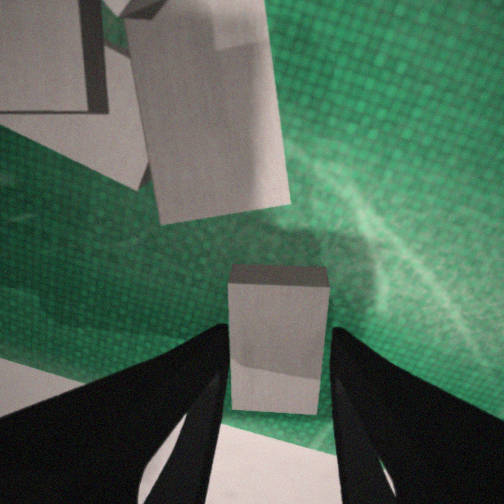

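Emit:
{"api": "execute_actions", "payload": {
  "actions": [
    {"rows":[[0,0,0,0,0,0,1,0,0,0,0,0,0,-0.38],[0,0,0,0,0,0,1,0,0,0,0,0,0,-0.41],[0,0,0,0,0,0,1,0,0,0,0,0,0,-0.43],[0,0,0,0,0,0,1,0,0,0,0,0,0,-0.45],[0,0,0,0,0,0,1,0,0,0,0,0,0,-0.47],[0,0,0,0,0,0,1,0,0,0,0,0,0,-0.49],[0,0,0,0,0,0,1,0,0,0,0,0,0,-0.51],[0,0,0,0,0,0,1,0,0,0,0,0,0,-0.525]],"steps":11}
  ],
  "pictures": false
}}

Emit:
{"api": "execute_actions", "payload": {
  "actions": [
    {"rows":[[0,0,0,0,0,0,1,0,-0.015,0,0,0,0,-0.525],[0,0,0,0,0,0,1,0,-0.025,0,-0.008,0,0,-0.525],[0,0,0,0,0,0,1,0,-0.037,0,-0.015,0,0,-0.525],[0,0,0,0,0,0,1,0,-0.05,0,-0.022,0,0,-0.525],[0,0,0,0,0,0,1,0,-0.063,-0.01,-0.029,0,0,-0.525],[0,0,0,0,0,0,1,0.005,-0.076,-0.016,-0.036,0,0,-0.525],[0,0,0,0,0,0,1,0.015,-0.089,-0.022,-0.043,0,0,-0.525],[0,0,0,0,0,0,1,0.03,-0.102,-0.028,-0.05,0,0,-0.525],[0,0,0,0,0,0,1,0.05,-0.114,-0.034,-0.056,0,0,-0.525],[0,0,0,0,0,0,1,0.075,-0.125,-0.04,-0.062,0,0,-0.525],[0,0,0,0,0,0,1,0.1,-0.134,-0.045,-0.062,0,0,-0.525],[0,0,0,0,0,0,1,0.13,-0.14,-0.05,-0.062,0,0,-0.525],[0,0,0,0,0,0,1,0.16,-0.14,-0.05,-0.062,0,0,-0.525],[0,0,0,0,0,0,1,0.19,-0.14,-0.05,-0.062,0,0,-0.525],[0,0,0,0,0,0,1,0.22,-0.14,-0.05,-0.062,0,0,-0.525]],"steps":15}
  ],
  "pictures": false
}}

Emit:
{"api": "execute_actions", "payload": {
  "actions": [
    {"rows":[[0,0,0,0,0,0,1,0.09,-0.01,0,-0.015,0,0,-0.525],[0,0,0,0,0,0,1,0.12,-0.01,0,-0.015,0,0,-0.525],[0,0,0,0,0,0,1,0.15,-0.01,0,-0.015,0,0,-0.525],[0,0,0,0,0,0,1,0.18,-0.01,0,-0.015,0,0,-0.525],[0,0,0,0,0,0,1,0.208,-0.01,0,-0.015,0,0,-0.525],[0,0,0,0,0,0,1,0.235,-0.01,0,-0.015,0,0,-0.525],[0,0,0,0,0,0,1,0.26,-0.01,0,-0.015,0,0,-0.525],[0,0,0,0,0,0,1,0.283,-0.01,0,-0.015,0,0,-0.525],[0,0,0,0,0,0,1,0.303,-0.01,0,-0.015,0,0,-0.525],[0,0,0,0,0,0,1,0.32,-0.01,0,-0.015,0,0,-0.525],[0,0,0,0,0,0,1,0.334,-0.01,0,-0.015,0,0,-0.525],[0,0,0,0,0,0,1,0.345,-0.01,0,-0.015,0,0,-0.525],[0,0,0,0,0,0,1,0.353,-0.01,0,-0.015,0,0,-0.525]],"steps":15}
  ],
  "pictures": false
}}

Emit:
{"api": "execute_actions", "payload": {
  "actions": [
    {"steps":8}
  ]
}}

Scene clock: 351.17 s of 5800.00 s.
left_arm: end_effector_position=(+0.1786, +0.1453, +0.2787) grip_measured=+1.000 end_effector_quat_wxyz=(+0.562, +0.324, +0.706, -0.284) | right_arm: end_effector_position=(+0.3162, -0.2051, +0.0239) grip_measured=-0.479 end_effector_quat_wxyz=(-0.005, -0.167, +0.986, -0.002)
Joint positions: left_arm=[-1.092  0.614  0.612 -0.206 -0.011 -0.041  0.094] | right_arm=[ 0.384  1.904  1.274 -0.951  0.003 -0.005  0.024]
Joint velocities: left_arm=[ 0.012  0.012  0.002  0.022  0.066 -0.007  0.   ] | right_arm=[ 0.002 -0.007 -0.027 -0.051 -0.022 -0.066 -0.002]
Joint torques (N m, as the arm reports them, + toward a larger angle): left_arm=[-0.11  0.13  8.44  1.84 -0.02  0.02] | right_arm=[-0.01 -8.86  6.62 -0.2  -0.01 -0.02]
Motor temperatures (°C, as the motors report them): left_arm=[29 26 37 46 26 28] | right_arm=[25 47 33 26 25 28]
Steps of this call (steps 1 to 15: the robot went on to your last target; steps 16 to 90: nothing new was sent; then 7.17 s passed at rest; steps 91 to 101: all 11 steps of this action). Readings (joint positions):
91: left_arm=[-1.092 0.614 0.612 -0.206 -0.011 -0.041] | right_arm=[0.384 1.904 1.274 -0.951 0.003 -0.005]
92: left_arm=[-1.092 0.614 0.612 -0.206 -0.011 -0.041] | right_arm=[0.384 1.904 1.274 -0.951 0.003 -0.005]
94: left_arm=[-1.092 0.614 0.612 -0.206 -0.011 -0.041] | right_arm=[0.384 1.904 1.274 -0.951 0.003 -0.005]
98: left_arm=[-1.092 0.614 0.612 -0.206 -0.011 -0.041] | right_arm=[0.384 1.904 1.274 -0.951 0.003 -0.005]
101: the state above

Scene clock: 351.67 s of 5800.00 s.
left_arm: end_effector_position=(+0.1786, +0.1453, +0.2787) grip_measured=+1.000 end_effector_quat_wxyz=(+0.562, +0.324, +0.706, -0.284) | right_arm: end_effector_position=(+0.2707, -0.1601, +0.0650) grip_measured=-0.479 end_effector_quat_wxyz=(+0.012, -0.259, +0.966, -0.002)
Joint positions: left_arm=[-1.092  0.614  0.612 -0.206 -0.011 -0.041  0.094] | right_arm=[ 0.572  1.742  1.24  -1.046  0.01  -0.005  0.024]
Joint velocities: left_arm=[ 0.002  0.012  0.007  0.081 -0.007  0.007  0.   ] | right_arm=[ 1.131  0.012 -0.027 -0.212  0.007  0.022 -0.001]
Joint torques (N m, as the arm reports them, + toward a larger angle): left_arm=[-0.12  0.02  8.55  1.86 -0.01  0.02] | right_arm=[ 0.69 -8.92  4.97 -0.36 -0.08  0.05]
Motor temperatures (°C, as the motors report them): left_arm=[29 26 37 46 26 28] | right_arm=[25 47 33 26 25 28]
Steps of this call (steps 1 to 15: all 15 steps of this action). Readings (joint positions):
1: left_arm=[-1.092 0.614 0.612 -0.206 -0.011 -0.041] | right_arm=[0.384 1.904 1.274 -0.951 0.003 -0.005]
2: left_arm=[-1.092 0.614 0.612 -0.206 -0.011 -0.041] | right_arm=[0.384 1.904 1.274 -0.951 0.003 -0.005]
4: left_arm=[-1.092 0.614 0.612 -0.206 -0.011 -0.041] | right_arm=[0.384 1.896 1.274 -0.956 0.003 -0.005]
8: left_arm=[-1.092 0.614 0.612 -0.206 -0.011 -0.041] | right_arm=[0.388 1.834 1.271 -0.988 0.003 -0.005]
15: the state above

Scene clock: 352.17 s of 5800.00 s.
left_arm: end_effector_position=(+0.1786, +0.1453, +0.2787) grip_measured=+1.000 end_effector_quat_wxyz=(+0.562, +0.324, +0.706, -0.284) | right_arm: end_effector_position=(+0.1802, -0.0633, +0.0649) grip_measured=-0.479 end_effector_quat_wxyz=(+0.006, -0.456, +0.890, +0.001)
Joint positions: left_arm=[-1.092  0.614  0.612 -0.206 -0.011 -0.041  0.094] | right_arm=[ 0.995  1.742  1.24  -1.058  0.004 -0.005  0.024]
Joint velocities: left_arm=[ 0.002 -0.007  0.007 -0.007 -0.007 -0.007  0.   ] | right_arm=[ 0.144 -0.002 -0.007 -0.095 -0.139  0.037  0.   ]
Joint torques (N m, as the arm reports them, + toward a larger angle): left_arm=[-0.06  0.05  8.45  1.86 -0.01 -0.03] | right_arm=[-0.46 -8.53  6.94 -0.33  0.06 -0.01]
Motor temperatures (°C, as the motors report them): left_arm=[29 26 37 46 26 28] | right_arm=[25 47 33 26 25 28]
Steps of this call (steps 1 to 15: all 15 steps of this action). Readings (joint positions):
1: left_arm=[-1.092 0.614 0.612 -0.206 -0.011 -0.041] | right_arm=[0.612 1.742 1.240 -1.049 0.009 -0.005]
2: left_arm=[-1.092 0.614 0.612 -0.206 -0.011 -0.041] | right_arm=[0.652 1.742 1.240 -1.051 0.009 -0.005]
4: left_arm=[-1.092 0.614 0.612 -0.206 -0.011 -0.041] | right_arm=[0.726 1.742 1.240 -1.051 0.008 -0.005]
8: left_arm=[-1.092 0.614 0.612 -0.206 -0.011 -0.041] | right_arm=[0.860 1.742 1.240 -1.053 0.007 -0.005]
15: the state above

Scene clock: 352.43 s of 5800.00 s.
left_arm: end_effector_position=(+0.1786, +0.1453, +0.2787) grip_measured=+1.000 end_effector_quat_wxyz=(+0.562, +0.324, +0.706, -0.284) | right_arm: end_effector_position=(+0.1793, -0.0636, +0.0649) grip_measured=-0.479 end_effector_quat_wxyz=(+0.004, -0.457, +0.889, -0.001)
Joint positions: left_arm=[-1.092  0.614  0.612 -0.206 -0.011 -0.041  0.094] | right_arm=[ 0.998  1.742  1.24  -1.061  0.005 -0.005  0.024]
Joint velocities: left_arm=[-0.012 -0.007  0.002 -0.037 -0.007 -0.022  0.   ] | right_arm=[ 0.002  0.002  0.002 -0.007 -0.022 -0.007 -0.   ]
Joint torques (N m, as the arm reports them, + toward a larger angle): left_arm=[ 0.02  0.12  8.54  1.86  0.01 -0.02] | right_arm=[-0.06 -8.66  6.94 -0.34  0.03 -0.02]
Motor temperatures (°C, as the motors report them): left_arm=[29 26 37 46 26 28] | right_arm=[25 46 33 26 25 28]
Steps of this call (steps 1 to 8: the robot went on to your last target). Readings (joint positions):
1: left_arm=[-1.092 0.614 0.612 -0.206 -0.011 -0.041] | right_arm=[0.998 1.742 1.240 -1.059 0.004 -0.005]
2: left_arm=[-1.092 0.614 0.612 -0.206 -0.011 -0.041] | right_arm=[0.998 1.742 1.240 -1.059 0.004 -0.005]
4: left_arm=[-1.092 0.614 0.612 -0.206 -0.011 -0.041] | right_arm=[0.998 1.742 1.240 -1.060 0.005 -0.005]
8: the state above

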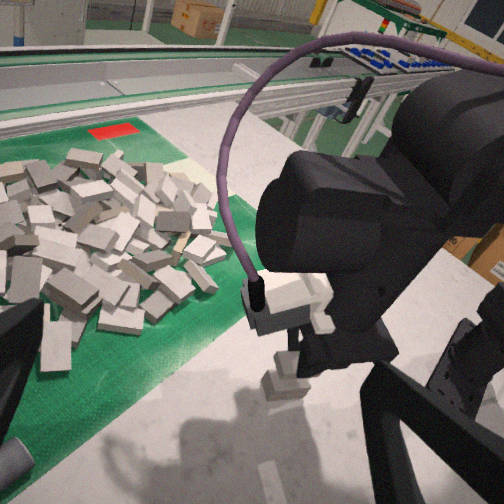

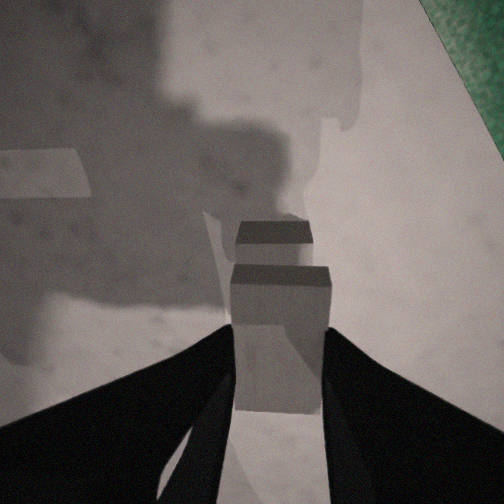

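Emit:
{"api": "execute_actions", "payload": {
  "actions": [
    {"rows":[[0,0,0,0,0,0,1,0,0,-0.012,0.006,-0.003,-0.005,-0.525],[0,0,0,0,0,0,1,0,0.002,-0.017,0.01,-0.006,-0.01,-0.525],[0,0,0,0,0,0,1,0,0.004,-0.021,0.013,-0.008,-0.013,-0.525],[0,0,0,0,0,0,1,0,0.006,-0.025,0.016,-0.008,-0.013,-0.525],[0,0,0,0,0,0,1,0,0.008,-0.028,0.019,-0.008,-0.013,-0.525],[0,0,0,0,0,0,1,0,0.01,-0.031,0.022,-0.008,-0.013,-0.525],[0,0,0,0,0,0,1,0,0.012,-0.034,0.025,-0.008,-0.013,-0.525],[0,0,0,0,0,0,1,0,0.014,-0.037,0.028,-0.008,-0.013,-0.525],[0,0,0,0,0,0,1,0,0.016,-0.04,0.03,-0.008,-0.013,-0.525],[0,0,0,0,0,0,1,0,0.018,-0.042,0.031,-0.008,-0.013,-0.525],[0,0,0,0,0,0,1,0,0.02,-0.043,0.032,-0.008,-0.013,-0.525]],"steps":15}
  ],
  "pictures": false
}}

Emit:
{"api": "execute_actions", "payload": {
  "actions": [
    {"steps":10}
  ]
}}

Emit:
{"api": "zoom_image", "payload": {
  "camera": "cam_right_wrist",
  "region": [200,210,360,330]
}}

Scene clock: 357.90 s of 5800.00 s.
left_arm: end_effector_position=(+0.1786, +0.1453, +0.2787) grip_measured=+1.000 end_effector_quat_wxyz=(+0.562, +0.324, +0.706, -0.284) | right_arm: end_effector_position=(+0.1760, -0.0652, +0.0498) grip_measured=-0.479 end_effector_quat_wxyz=(-0.006, -0.466, +0.885, -0.000)
Joint positions: left_arm=[-1.092  0.614  0.612 -0.206 -0.011 -0.041  0.094] | right_arm=[ 0.998  1.763  1.202 -1.02  -0.005 -0.025  0.024]
Joint velocities: left_arm=[ 0.007  0.002  0.002  0.007  0.037 -0.007  0.   ] | right_arm=[-0.002  0.012 -0.007  0.066 -0.081 -0.022 -0.   ]
Joint torques (N m, as the arm reports them, + toward a larger angle): left_arm=[-0.16  0.15  8.48  1.86  0.01 -0.02] | right_arm=[ 0.01 -7.24  5.51  0.01 -0.05 -0.05]
Motor temperatures (°C, as the motors report them): left_arm=[29 26 37 46 26 28] | right_arm=[25 46 33 26 25 28]
Steps of this call (steps 1 to 15: the robot went on to your last target; steps 16 to 90: nothing new was sent; then 1.97 s passed at rest; steps 91 to 105: all 15 steps of this action). Readings (joint positions):
91: left_arm=[-1.092 0.614 0.612 -0.206 -0.011 -0.041] | right_arm=[0.998 1.742 1.240 -1.061 0.005 -0.006]
92: left_arm=[-1.092 0.614 0.612 -0.206 -0.011 -0.041] | right_arm=[0.998 1.742 1.240 -1.061 0.004 -0.008]
94: left_arm=[-1.092 0.614 0.612 -0.206 -0.011 -0.041] | right_arm=[0.998 1.742 1.239 -1.058 0.001 -0.015]
98: left_arm=[-1.092 0.614 0.612 -0.206 -0.011 -0.041] | right_arm=[0.998 1.745 1.222 -1.039 -0.003 -0.021]
105: the state above

Scene clock: 358.23 s of 5800.00 s.
left_arm: end_effector_position=(+0.1786, +0.1453, +0.2787) grip_measured=+1.000 end_effector_quat_wxyz=(+0.562, +0.324, +0.706, -0.284) | right_arm: end_effector_position=(+0.1770, -0.0637, +0.0498) grip_measured=-0.479 end_effector_quat_wxyz=(-0.003, -0.466, +0.885, +0.002)
Joint positions: left_arm=[-1.092  0.614  0.612 -0.206 -0.011 -0.041  0.094] | right_arm=[ 0.998  1.763  1.202 -1.013 -0.005 -0.026  0.024]
Joint velocities: left_arm=[-0.022  0.002 -0.002 -0.007 -0.051  0.051  0.   ] | right_arm=[ 0.002 -0.007  0.012 -0.022 -0.022  0.007  0.   ]
Joint torques (N m, as the arm reports them, + toward a larger angle): left_arm=[-0.1   0.18  8.47  1.85  0.    0.  ] | right_arm=[-0.01 -7.28  5.52  0.01 -0.07 -0.07]
Motor temperatures (°C, as the motors report them): left_arm=[29 26 37 46 26 28] | right_arm=[25 46 33 26 25 28]
Steps of this call (steps 1 to 10: the robot went on to your last target). Readings (joint positions):
1: left_arm=[-1.092 0.614 0.612 -0.206 -0.011 -0.041] | right_arm=[0.998 1.763 1.202 -1.019 -0.005 -0.025]
2: left_arm=[-1.092 0.614 0.612 -0.206 -0.011 -0.041] | right_arm=[0.998 1.763 1.202 -1.018 -0.005 -0.025]
4: left_arm=[-1.092 0.614 0.612 -0.206 -0.011 -0.041] | right_arm=[0.998 1.763 1.202 -1.015 -0.005 -0.026]
8: left_arm=[-1.092 0.614 0.612 -0.206 -0.011 -0.041] | right_arm=[0.998 1.763 1.202 -1.014 -0.005 -0.026]
10: the state above

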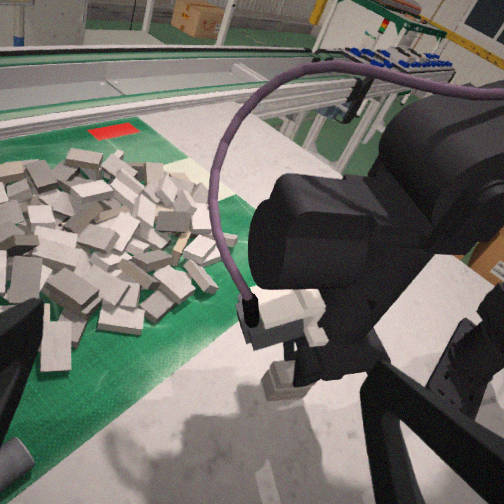

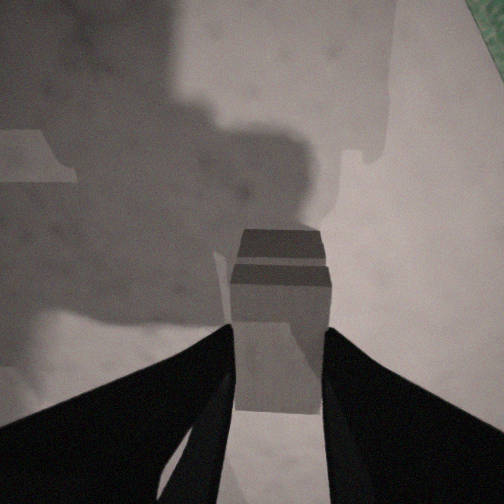

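Region (200, 210, 360, 330) of cam_right_wrist's 504x504 image, scaled by 3.150, with more detail than that image has; it fills the top 378 rows of this view, and the rest is white.

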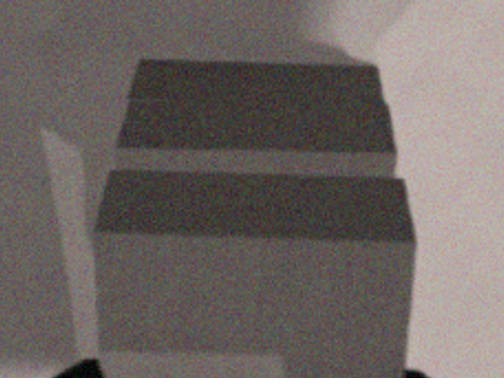

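Emit:
{"api": "execute_actions", "payload": {
  "actions": [
    {"rows":[[0,0,0,0,0,0,1,0,0.004,0,0.004,0,0,-0.525],[0,0,0,0,0,0,1,0,0.007,0,0.008,0,0,-0.525],[0,0,0,0,0,0,1,0,0.009,0,0.01,0,0,-0.525],[0,0,0,0,0,0,1,0,0.011,0,0.01,0,0,-0.525],[0,0,0,0,0,0,1,0,0.013,0,0.01,0,0,-0.525],[0,0,0,0,0,0,1,0,0.015,0,0.01,0,0,-0.525],[0,0,0,0,0,0,1,0,0.017,0,0.01,0,0,-0.525],[0,0,0,0,0,0,1,0,0.019,0,0.01,0,0,-0.525],[0,0,0,0,0,0,1,0,0.021,0,0.01,0,0,-0.525],[0,0,0,0,0,0,1,0,0.023,0,0.01,0,0,-0.525],[0,0,0,0,0,0,1,0,0.025,0,0.01,0,0,-0.525]],"steps":15}
  ]
}}

Emit:
{"api": "zoom_image", "payload": {
  "camera": "cam_right_wrist",
  "region": [200,210,360,330]
}}

Scene clock: 363.03 s of 5800.00 s.
left_arm: end_effector_position=(+0.1786, +0.1453, +0.2787) grip_measured=+1.000 end_effector_quat_wxyz=(+0.562, +0.324, +0.706, -0.284) | right_arm: end_effector_position=(+0.1766, -0.0642, +0.0444) grip_measured=-0.479 end_effector_quat_wxyz=(-0.010, -0.466, +0.885, -0.002)
Joint positions: left_arm=[-1.092  0.614  0.612 -0.206 -0.011 -0.041  0.094] | right_arm=[ 0.998  1.782  1.202 -1.01  -0.005 -0.026  0.024]
Joint velocities: left_arm=[ 0.002 -0.007 -0.012  0.051 -0.051 -0.037  0.   ] | right_arm=[-0.017  0.002  0.012 -0.022 -0.037  0.007 -0.   ]
Joint torques (N m, as the arm reports them, + toward a larger angle): left_arm=[-0.07  0.14  8.5   1.83  0.01 -0.03] | right_arm=[-0.15 -6.74  6.68 -0.06 -0.03 -0.01]
Motor temperatures (°C, as the motors report them): left_arm=[29 26 37 47 26 28] | right_arm=[25 45 33 26 25 28]
Steps of this call (steps 1 to 15: the robot went on to your last target; steps 16 to 90: nothing new was sent; then 1.30 s passed at rest; steps 91 to 105: all 15 steps of this action). Readings (joint positions):
91: left_arm=[-1.092 0.614 0.612 -0.206 -0.011 -0.041] | right_arm=[0.998 1.763 1.202 -1.013 -0.005 -0.026]
92: left_arm=[-1.092 0.614 0.612 -0.206 -0.011 -0.041] | right_arm=[0.998 1.763 1.202 -1.013 -0.005 -0.026]
94: left_arm=[-1.092 0.614 0.612 -0.206 -0.011 -0.041] | right_arm=[0.998 1.763 1.202 -1.012 -0.005 -0.026]
98: left_arm=[-1.092 0.614 0.612 -0.206 -0.011 -0.041] | right_arm=[0.998 1.772 1.202 -1.011 -0.005 -0.026]
105: the state above

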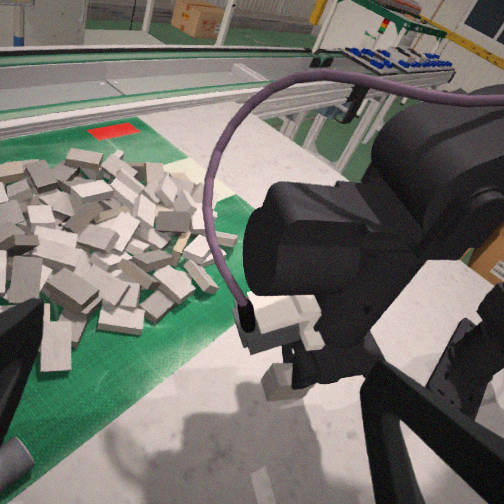

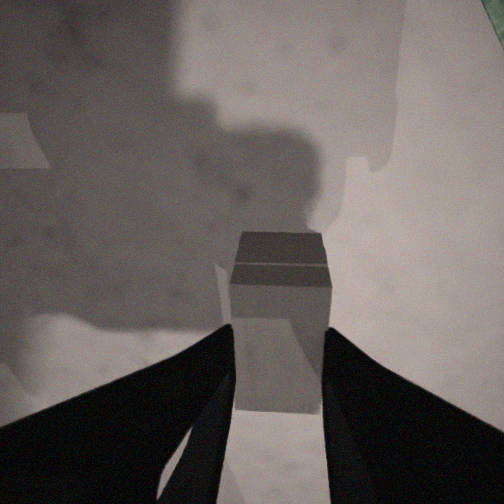

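Region (200, 210, 360, 330) of cam_right_wrist's 504x504 image, scaled by 3.150, with more detail than that image has; it fills the top 378 rows of this view, and the rest is white.

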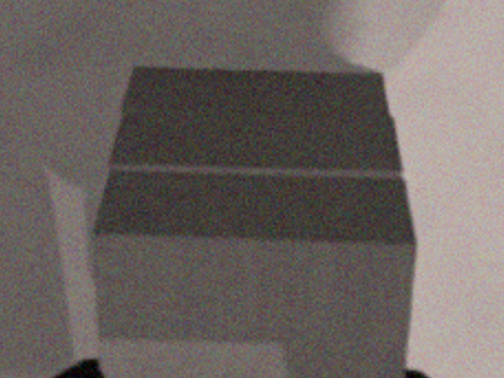

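Emit:
{"api": "execute_actions", "payload": {
  "actions": [
    {"rows":[[0,0,0,0,0,0,1,0,0,0,0,0,0,-0.47],[0,0,0,0,0,0,1,0,0,0,0,0,0,-0.42],[0,0,0,0,0,0,1,0,0,0,0,0,0,-0.33],[0,0,0,0,0,0,1,0,0,0,0,0,0,-0.2],[0,0,0,0,0,0,1,0,0,0,0,0,0,-0.1],[0,0,0,0,0,0,1,0,-0.01,0.02,-0.01,0,0,-0.1],[0,0,0,0,0,0,1,0,-0.018,0.04,-0.02,0,0,-0.1],[0,0,0,0,0,0,1,0,-0.026,0.055,-0.03,0,0,-0.1],[0,0,0,0,0,0,1,0,-0.032,0.07,-0.04,0,0,-0.1],[0,0,0,0,0,0,1,0,-0.038,0.085,-0.05,0,0,-0.1],[0,0,0,0,0,0,1,0,-0.044,0.1,-0.06,0,0,-0.1],[0,0,0,0,0,0,1,0,-0.05,0.115,-0.07,0,0,-0.1],[0,0,0,0,0,0,1,0,-0.056,0.13,-0.08,0,0,-0.1],[0,0,0,0,0,0,1,0,-0.06,0.14,-0.09,0,0,-0.1],[0,0,0,0,0,0,1,0,-0.062,0.15,-0.1,0,0,-0.1]],"steps":15}
  ],
  "pictures": false
}}

Emit:
{"api": "execute_actions", "payload": {
  "actions": [
    {"rows":[[0,0,0,0,0,0,1,0,-0.01,0.06,-0.02,0,-0.02,-0.1],[0,0,0,0,0,0,1,-0.01,0,0.085,-0.026,0,-0.045,-0.1],[0,0,0,0,0,0,1,-0.025,0.02,0.115,-0.032,0,-0.075,-0.1],[0,0,0,0,0,0,1,-0.043,0.045,0.15,-0.038,0,-0.11,-0.1],[0,0,0,0,0,0,1,-0.063,0.07,0.185,-0.044,0,-0.145,-0.1],[0,0,0,0,0,0,1,-0.085,0.097,0.22,-0.05,0,-0.18,-0.05],[0,0,0,0,0,0,1,-0.107,0.125,0.26,-0.056,0,-0.215,0],[0,0,0,0,0,0,1,-0.129,0.153,0.3,-0.062,0,-0.25,0.05],[0,0,0,0,0,0,1,-0.151,0.181,0.34,-0.068,0,-0.285,0.1],[0,0,0,0,0,0,1,-0.173,0.21,0.38,-0.074,0,-0.32,0.1],[0,0,0,0,0,0,1,-0.195,0.24,0.42,-0.08,0,-0.355,0.1],[0,0,0,0,0,0,1,-0.215,0.27,0.455,-0.085,0,-0.39,0.1],[0,0,0,0,0,0,1,-0.23,0.3,0.485,-0.088,0,-0.42,0.1],[0,0,0,0,0,0,1,-0.242,0.33,0.505,-0.09,0,-0.445,0.1],[0,0,0,0,0,0,1,-0.248,0.36,0.515,-0.09,0,-0.46,0.1]],"steps":15}
  ],
  "pictures": false
}}

Emit:
{"api": "execute_actions", "payload": {
  "actions": [
    {"steps":18}
  ]
}}

Scene clock: 377.00 s of 5800.00 s.
left_arm: end_effector_position=(+0.1786, +0.1453, +0.2787) grip_measured=+1.000 end_effector_quat_wxyz=(+0.562, +0.324, +0.706, -0.284) | right_arm: end_effector_position=(+0.1850, -0.0527, +0.0902) grip_measured=-0.102 end_effector_quat_wxyz=(+0.018, -0.466, +0.884, +0.012)
Joint positions: left_arm=[-1.092  0.614  0.612 -0.206 -0.011 -0.041  0.094] | right_arm=[ 0.998  1.735  1.333 -1.126 -0.005 -0.026  0.042]
Joint velocities: left_arm=[-0.002 -0.012 -0.007 -0.037 -0.022  0.081  0.   ] | right_arm=[-0.012 -0.291  0.549 -0.462 -0.007  0.051 -0.001]
Joint torques (N m, as the arm reports them, + toward a larger angle): left_arm=[-0.02  0.15  8.48  1.83 -0.01  0.  ] | right_arm=[-0.02 -8.71  9.09 -0.35 -0.01 -0.02]
Motor temperatures (°C, as the motors report them): left_arm=[29 26 37 47 26 28] | right_arm=[25 44 33 26 25 28]
Steps of this call (steps 1 to 15: the robot went on to your last target; steps 16 to 90: nothing new was sent; then 10.47 s passed at rest; steps 91 to 105: all 15 steps of this action). Readings (joint positions):
91: left_arm=[-1.092 0.614 0.612 -0.206 -0.011 -0.041] | right_arm=[0.998 1.782 1.202 -1.010 -0.005 -0.026]
92: left_arm=[-1.092 0.614 0.612 -0.206 -0.011 -0.041] | right_arm=[0.998 1.782 1.202 -1.011 -0.005 -0.026]
94: left_arm=[-1.092 0.614 0.612 -0.206 -0.011 -0.041] | right_arm=[0.998 1.782 1.202 -1.011 -0.005 -0.026]
98: left_arm=[-1.092 0.614 0.612 -0.206 -0.011 -0.041] | right_arm=[0.998 1.782 1.210 -1.025 -0.005 -0.026]
105: the state above

Scene clock: 377.50 s of 5800.00 s.
left_arm: end_effector_position=(+0.1786, +0.1453, +0.2787) grip_measured=+1.000 end_effector_quat_wxyz=(+0.562, +0.324, +0.706, -0.284) | right_arm: end_effector_position=(+0.3396, -0.0418, +0.1091) grip_measured=+0.098 end_effector_quat_wxyz=(+0.061, -0.640, +0.766, +0.001)
Joint positions: left_arm=[-1.092  0.614  0.612 -0.206 -0.011 -0.041  0.094] | right_arm=[ 0.723  2.111  1.913 -1.251 -0.006 -0.722  0.052]
Joint velocities: left_arm=[ 0.002 -0.002  0.002  0.022 -0.007 -0.007  0.   ] | right_arm=[-0.603  0.935  0.803 -0.081  0.022 -1.546  0.   ]
Joint torques (N m, as the arm reports them, + toward a larger angle): left_arm=[-0.07  0.12  8.4   1.85 -0.01 -0.03] | right_arm=[ 1.06 -9.37  7.79 -0.45 -0.14 -0.03]
Motor temperatures (°C, as the motors report them): left_arm=[29 26 37 47 26 28] | right_arm=[25 44 33 26 25 28]
Steps of this call (steps 1 to 15: all 15 steps of this action). Readings (joint positions):
1: left_arm=[-1.092 0.614 0.612 -0.206 -0.011 -0.041] | right_arm=[0.998 1.728 1.352 -1.137 -0.005 -0.031]
2: left_arm=[-1.092 0.614 0.612 -0.206 -0.011 -0.041] | right_arm=[0.998 1.727 1.373 -1.146 -0.005 -0.045]
4: left_arm=[-1.092 0.614 0.612 -0.206 -0.011 -0.041] | right_arm=[0.990 1.742 1.430 -1.166 -0.007 -0.102]
8: left_arm=[-1.092 0.614 0.612 -0.206 -0.011 -0.041] | right_arm=[0.914 1.849 1.605 -1.205 -0.011 -0.295]
15: the state above

Scene clock: 378.10 s of 5800.00 s.
left_arm: end_effector_position=(+0.1786, +0.1453, +0.2787) grip_measured=+1.000 end_effector_quat_wxyz=(+0.562, +0.324, +0.706, -0.284) | right_arm: end_effector_position=(+0.3437, -0.0578, +0.0781) grip_measured=+0.098 end_effector_quat_wxyz=(-0.007, +0.712, -0.702, +0.003)
Joint positions: left_arm=[-1.092  0.614  0.612 -0.206 -0.011 -0.041  0.094] | right_arm=[ 0.692  2.201  1.939 -1.294  0.004 -0.946  0.052]
Joint velocities: left_arm=[-0.002  0.022 -0.002  0.051 -0.022 -0.066  0.   ] | right_arm=[-0.007 -0.022  0.017 -0.022 -0.066 -0.051 -0.001]
Joint torques (N m, as the arm reports them, + toward a larger angle): left_arm=[-0.09  0.26  8.57  1.85 -0.02 -0.01] | right_arm=[  0.4  -12.77   9.83  -0.33  -0.12  -0.06]
Motor temperatures (°C, as the motors report them): left_arm=[29 26 37 47 26 28] | right_arm=[25 44 33 26 25 28]
Steps of this call (steps 1 to 18: the robot went on to your last target). Readings (joint positions):
1: left_arm=[-1.092 0.614 0.612 -0.206 -0.011 -0.041] | right_arm=[0.705 2.140 1.932 -1.252 -0.003 -0.768]
2: left_arm=[-1.092 0.614 0.612 -0.206 -0.011 -0.041] | right_arm=[0.693 2.162 1.939 -1.252 -0.000 -0.804]
4: left_arm=[-1.092 0.614 0.612 -0.206 -0.011 -0.041] | right_arm=[0.682 2.191 1.939 -1.265 0.003 -0.856]
8: left_arm=[-1.092 0.614 0.612 -0.206 -0.011 -0.041] | right_arm=[0.688 2.202 1.939 -1.285 0.004 -0.912]
18: the state above

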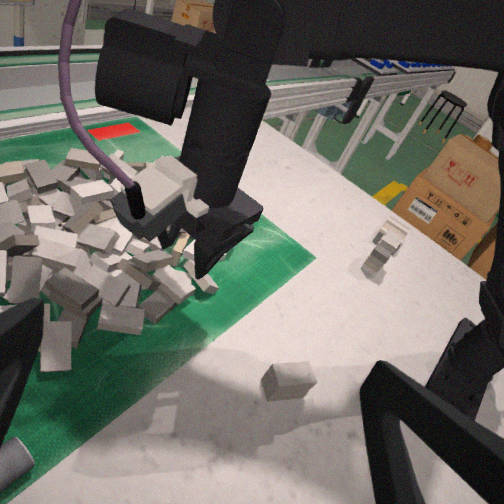

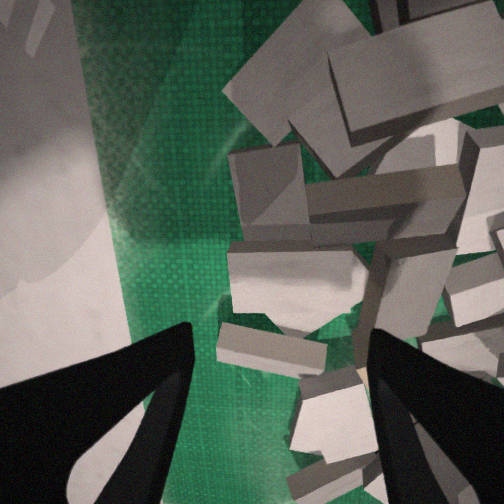

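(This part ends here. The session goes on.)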